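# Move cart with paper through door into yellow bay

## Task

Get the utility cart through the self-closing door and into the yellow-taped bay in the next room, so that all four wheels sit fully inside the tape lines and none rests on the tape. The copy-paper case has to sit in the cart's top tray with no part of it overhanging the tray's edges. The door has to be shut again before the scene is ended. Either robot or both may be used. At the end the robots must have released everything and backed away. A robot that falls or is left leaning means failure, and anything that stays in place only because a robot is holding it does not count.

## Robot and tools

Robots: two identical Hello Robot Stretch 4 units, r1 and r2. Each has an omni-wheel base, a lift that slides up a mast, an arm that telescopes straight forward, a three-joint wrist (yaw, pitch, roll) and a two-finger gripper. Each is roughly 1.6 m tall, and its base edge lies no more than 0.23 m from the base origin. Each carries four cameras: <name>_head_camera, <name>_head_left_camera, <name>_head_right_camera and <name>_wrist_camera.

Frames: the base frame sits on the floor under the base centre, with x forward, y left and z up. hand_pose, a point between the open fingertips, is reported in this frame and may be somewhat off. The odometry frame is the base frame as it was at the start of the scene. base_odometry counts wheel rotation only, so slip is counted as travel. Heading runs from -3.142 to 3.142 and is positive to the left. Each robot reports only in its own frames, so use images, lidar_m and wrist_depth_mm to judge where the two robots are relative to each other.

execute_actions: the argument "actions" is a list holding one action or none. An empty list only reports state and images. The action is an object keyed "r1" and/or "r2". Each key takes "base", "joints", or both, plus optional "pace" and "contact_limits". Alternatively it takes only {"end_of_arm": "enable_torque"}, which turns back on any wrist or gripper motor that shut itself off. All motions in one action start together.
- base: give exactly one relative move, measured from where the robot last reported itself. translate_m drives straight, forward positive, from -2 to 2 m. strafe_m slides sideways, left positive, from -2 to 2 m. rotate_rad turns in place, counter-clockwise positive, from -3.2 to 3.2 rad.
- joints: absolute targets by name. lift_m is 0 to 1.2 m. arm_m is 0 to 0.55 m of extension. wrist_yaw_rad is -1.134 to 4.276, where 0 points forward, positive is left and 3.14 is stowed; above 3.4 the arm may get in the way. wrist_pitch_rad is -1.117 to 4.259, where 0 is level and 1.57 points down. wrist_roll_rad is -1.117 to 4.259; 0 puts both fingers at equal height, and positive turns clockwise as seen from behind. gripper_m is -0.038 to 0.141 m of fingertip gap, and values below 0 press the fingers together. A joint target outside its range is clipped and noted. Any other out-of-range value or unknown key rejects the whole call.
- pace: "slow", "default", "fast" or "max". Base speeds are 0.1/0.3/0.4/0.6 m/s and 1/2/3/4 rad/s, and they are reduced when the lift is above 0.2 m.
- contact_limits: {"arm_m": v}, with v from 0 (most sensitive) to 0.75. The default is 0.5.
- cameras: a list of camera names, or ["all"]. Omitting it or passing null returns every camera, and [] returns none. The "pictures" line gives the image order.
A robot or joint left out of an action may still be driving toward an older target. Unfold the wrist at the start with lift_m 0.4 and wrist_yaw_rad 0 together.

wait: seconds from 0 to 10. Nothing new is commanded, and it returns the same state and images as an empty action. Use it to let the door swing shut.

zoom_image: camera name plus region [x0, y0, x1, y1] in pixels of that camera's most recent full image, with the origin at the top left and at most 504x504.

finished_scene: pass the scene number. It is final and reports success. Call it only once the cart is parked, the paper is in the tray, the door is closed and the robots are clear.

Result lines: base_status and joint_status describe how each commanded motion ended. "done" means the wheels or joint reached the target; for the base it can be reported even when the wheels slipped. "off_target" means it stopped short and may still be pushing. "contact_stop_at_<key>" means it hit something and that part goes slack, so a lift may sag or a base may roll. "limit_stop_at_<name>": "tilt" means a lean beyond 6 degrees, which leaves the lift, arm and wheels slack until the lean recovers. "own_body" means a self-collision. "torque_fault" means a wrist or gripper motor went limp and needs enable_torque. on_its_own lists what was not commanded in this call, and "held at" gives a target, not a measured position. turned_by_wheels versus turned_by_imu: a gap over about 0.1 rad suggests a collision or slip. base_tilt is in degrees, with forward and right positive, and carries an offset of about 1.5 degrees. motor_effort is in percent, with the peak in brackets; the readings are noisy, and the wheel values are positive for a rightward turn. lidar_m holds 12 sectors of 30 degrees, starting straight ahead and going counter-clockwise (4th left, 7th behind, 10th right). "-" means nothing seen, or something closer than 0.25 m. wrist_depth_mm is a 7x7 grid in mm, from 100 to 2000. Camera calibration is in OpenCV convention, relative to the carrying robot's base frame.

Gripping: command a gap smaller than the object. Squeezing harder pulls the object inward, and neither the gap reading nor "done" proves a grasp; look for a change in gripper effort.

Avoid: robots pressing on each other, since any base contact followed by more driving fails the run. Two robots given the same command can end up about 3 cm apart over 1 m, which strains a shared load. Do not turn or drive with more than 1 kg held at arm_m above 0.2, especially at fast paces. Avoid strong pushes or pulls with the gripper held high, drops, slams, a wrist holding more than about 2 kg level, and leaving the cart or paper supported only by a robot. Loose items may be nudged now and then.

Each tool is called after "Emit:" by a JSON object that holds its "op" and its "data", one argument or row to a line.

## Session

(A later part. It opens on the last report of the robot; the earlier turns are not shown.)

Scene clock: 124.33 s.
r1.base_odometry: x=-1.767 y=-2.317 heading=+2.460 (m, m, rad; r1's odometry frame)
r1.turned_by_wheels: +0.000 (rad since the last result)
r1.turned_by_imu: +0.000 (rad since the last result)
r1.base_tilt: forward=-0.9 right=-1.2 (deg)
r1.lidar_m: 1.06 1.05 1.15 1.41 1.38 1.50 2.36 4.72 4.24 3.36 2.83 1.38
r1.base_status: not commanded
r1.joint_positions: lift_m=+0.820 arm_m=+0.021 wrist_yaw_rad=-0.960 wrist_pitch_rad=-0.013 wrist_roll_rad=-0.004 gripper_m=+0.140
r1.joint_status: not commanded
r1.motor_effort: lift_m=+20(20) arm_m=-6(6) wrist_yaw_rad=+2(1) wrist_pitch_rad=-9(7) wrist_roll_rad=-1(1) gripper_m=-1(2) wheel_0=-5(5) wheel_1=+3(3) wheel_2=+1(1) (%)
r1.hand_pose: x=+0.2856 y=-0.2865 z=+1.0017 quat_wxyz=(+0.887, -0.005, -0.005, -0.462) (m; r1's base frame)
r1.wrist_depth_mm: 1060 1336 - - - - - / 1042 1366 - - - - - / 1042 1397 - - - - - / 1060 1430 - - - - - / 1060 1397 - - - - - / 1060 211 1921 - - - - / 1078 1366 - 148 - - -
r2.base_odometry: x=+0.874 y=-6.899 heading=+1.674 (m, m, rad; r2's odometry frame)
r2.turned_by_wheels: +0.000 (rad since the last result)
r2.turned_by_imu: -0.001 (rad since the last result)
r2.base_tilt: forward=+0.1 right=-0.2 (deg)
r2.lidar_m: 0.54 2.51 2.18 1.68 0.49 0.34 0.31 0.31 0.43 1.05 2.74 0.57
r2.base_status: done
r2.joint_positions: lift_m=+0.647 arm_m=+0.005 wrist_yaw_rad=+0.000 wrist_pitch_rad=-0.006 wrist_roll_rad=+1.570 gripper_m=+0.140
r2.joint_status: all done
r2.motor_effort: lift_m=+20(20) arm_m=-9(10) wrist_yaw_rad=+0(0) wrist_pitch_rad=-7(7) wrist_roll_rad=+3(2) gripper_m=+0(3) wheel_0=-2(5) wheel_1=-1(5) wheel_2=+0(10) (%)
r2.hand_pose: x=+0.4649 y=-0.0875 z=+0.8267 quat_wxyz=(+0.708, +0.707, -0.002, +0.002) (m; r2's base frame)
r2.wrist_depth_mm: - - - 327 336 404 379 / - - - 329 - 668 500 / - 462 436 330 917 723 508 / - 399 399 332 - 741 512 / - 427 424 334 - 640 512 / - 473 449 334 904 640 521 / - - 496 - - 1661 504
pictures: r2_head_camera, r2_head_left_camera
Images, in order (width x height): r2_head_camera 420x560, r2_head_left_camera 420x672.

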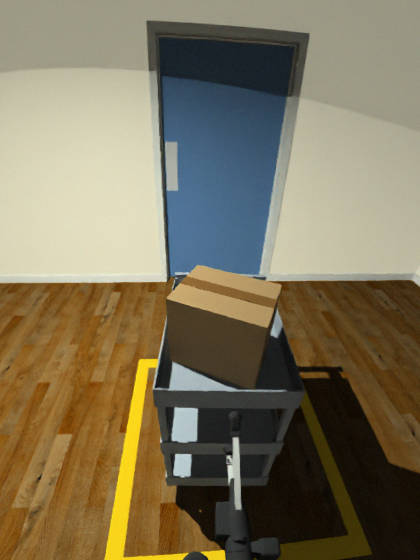

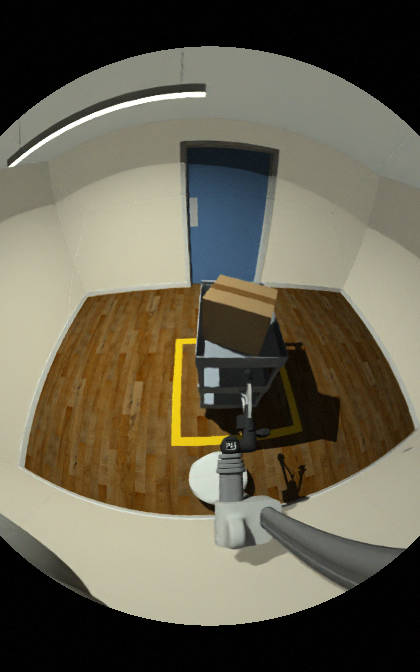

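Emit:
{"op": "execute_actions", "data": {
  "actions": [
    {"r2":{"base":{"strafe_m":0.9},"pace":"max"}}
  ],
  "cameras": ["r2_head_camera","r2_head_right_camera"]
}}

Scene clock: 128.93 s.
r1.base_odometry: x=-1.767 y=-2.317 heading=+2.460 (m, m, rad; r1's odometry frame)
r1.turned_by_wheels: +0.000 (rad since the last result)
r1.turned_by_imu: +0.000 (rad since the last result)
r1.base_tilt: forward=-0.9 right=-1.3 (deg)
r1.lidar_m: 1.06 1.05 1.15 1.42 1.38 1.53 2.34 4.70 4.22 3.38 2.84 1.35
r1.base_status: not commanded
r1.joint_positions: lift_m=+0.820 arm_m=+0.021 wrist_yaw_rad=-0.960 wrist_pitch_rad=-0.013 wrist_roll_rad=-0.004 gripper_m=+0.140
r1.joint_status: not commanded
r1.motor_effort: lift_m=+20(20) arm_m=-6(5) wrist_yaw_rad=+1(2) wrist_pitch_rad=-5(8) wrist_roll_rad=+0(0) gripper_m=+1(1) wheel_0=-5(5) wheel_1=+3(3) wheel_2=+1(1) (%)
r1.hand_pose: x=+0.2856 y=-0.2865 z=+1.0017 quat_wxyz=(+0.887, -0.005, -0.005, -0.462) (m; r1's base frame)
r1.wrist_depth_mm: 1042 1336 - - - - - / 1042 1366 - - - - - / 1042 1397 - - - - - / 1060 1397 - - - - - / 1042 1366 - - - - - / 1060 211 1921 - - - - / 1078 1308 - 149 - - -
r2.base_odometry: x=-0.022 y=-6.992 heading=+1.674 (m, m, rad; r2's odometry frame)
r2.turned_by_wheels: +0.000 (rad since the last result)
r2.turned_by_imu: +0.001 (rad since the last result)
r2.base_tilt: forward=+0.1 right=-0.2 (deg)
r2.lidar_m: 2.39 1.78 1.24 1.16 0.56 0.37 0.36 0.37 0.52 1.25 0.94 1.05
r2.base_status: done
r2.joint_positions: lift_m=+0.647 arm_m=+0.005 wrist_yaw_rad=+0.000 wrist_pitch_rad=-0.006 wrist_roll_rad=+1.570 gripper_m=+0.140
r2.joint_status: not commanded
r2.motor_effort: lift_m=+20(20) arm_m=-8(8) wrist_yaw_rad=+2(2) wrist_pitch_rad=-6(8) wrist_roll_rad=+3(4) gripper_m=-2(2) wheel_0=+2(13) wheel_1=-2(13) wheel_2=+0(0) (%)
r2.hand_pose: x=+0.4649 y=-0.0874 z=+0.8267 quat_wxyz=(+0.708, +0.707, -0.002, +0.002) (m; r2's base frame)
r2.wrist_depth_mm: - - - - - 1576 1118 / - - - - - 1661 1138 / - - - - - 1708 1138 / - - - - - 1708 1160 / - - - - - 1499 1182 / - - - - - 1499 1182 / - - - - - 1661 1160
pictures: r2_head_camera, r2_head_right_camera
Images, in order (width x height): r2_head_camera 420x560, r2_head_right_camera 420x672.

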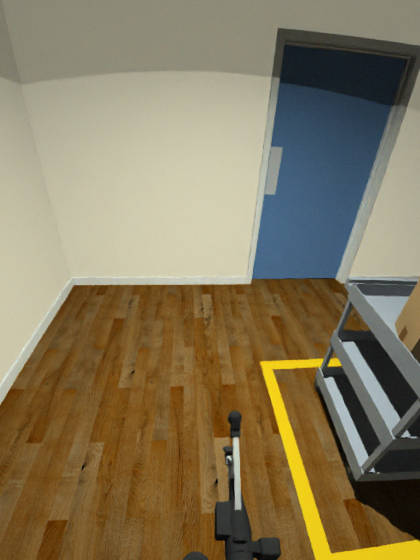

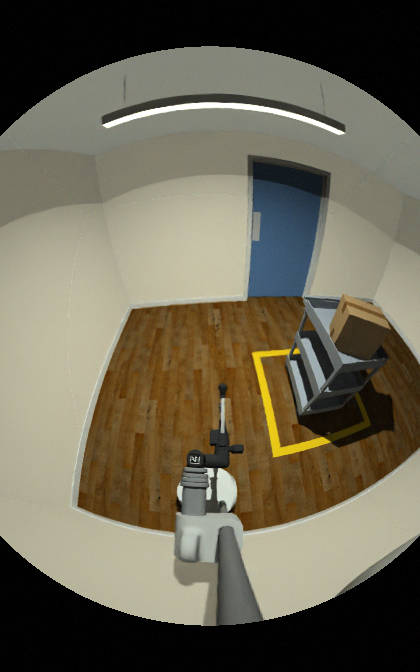

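Emit:
{"op": "finished_scene", "data": {
  "scene": 2
}}

The scene is finished: the task was done.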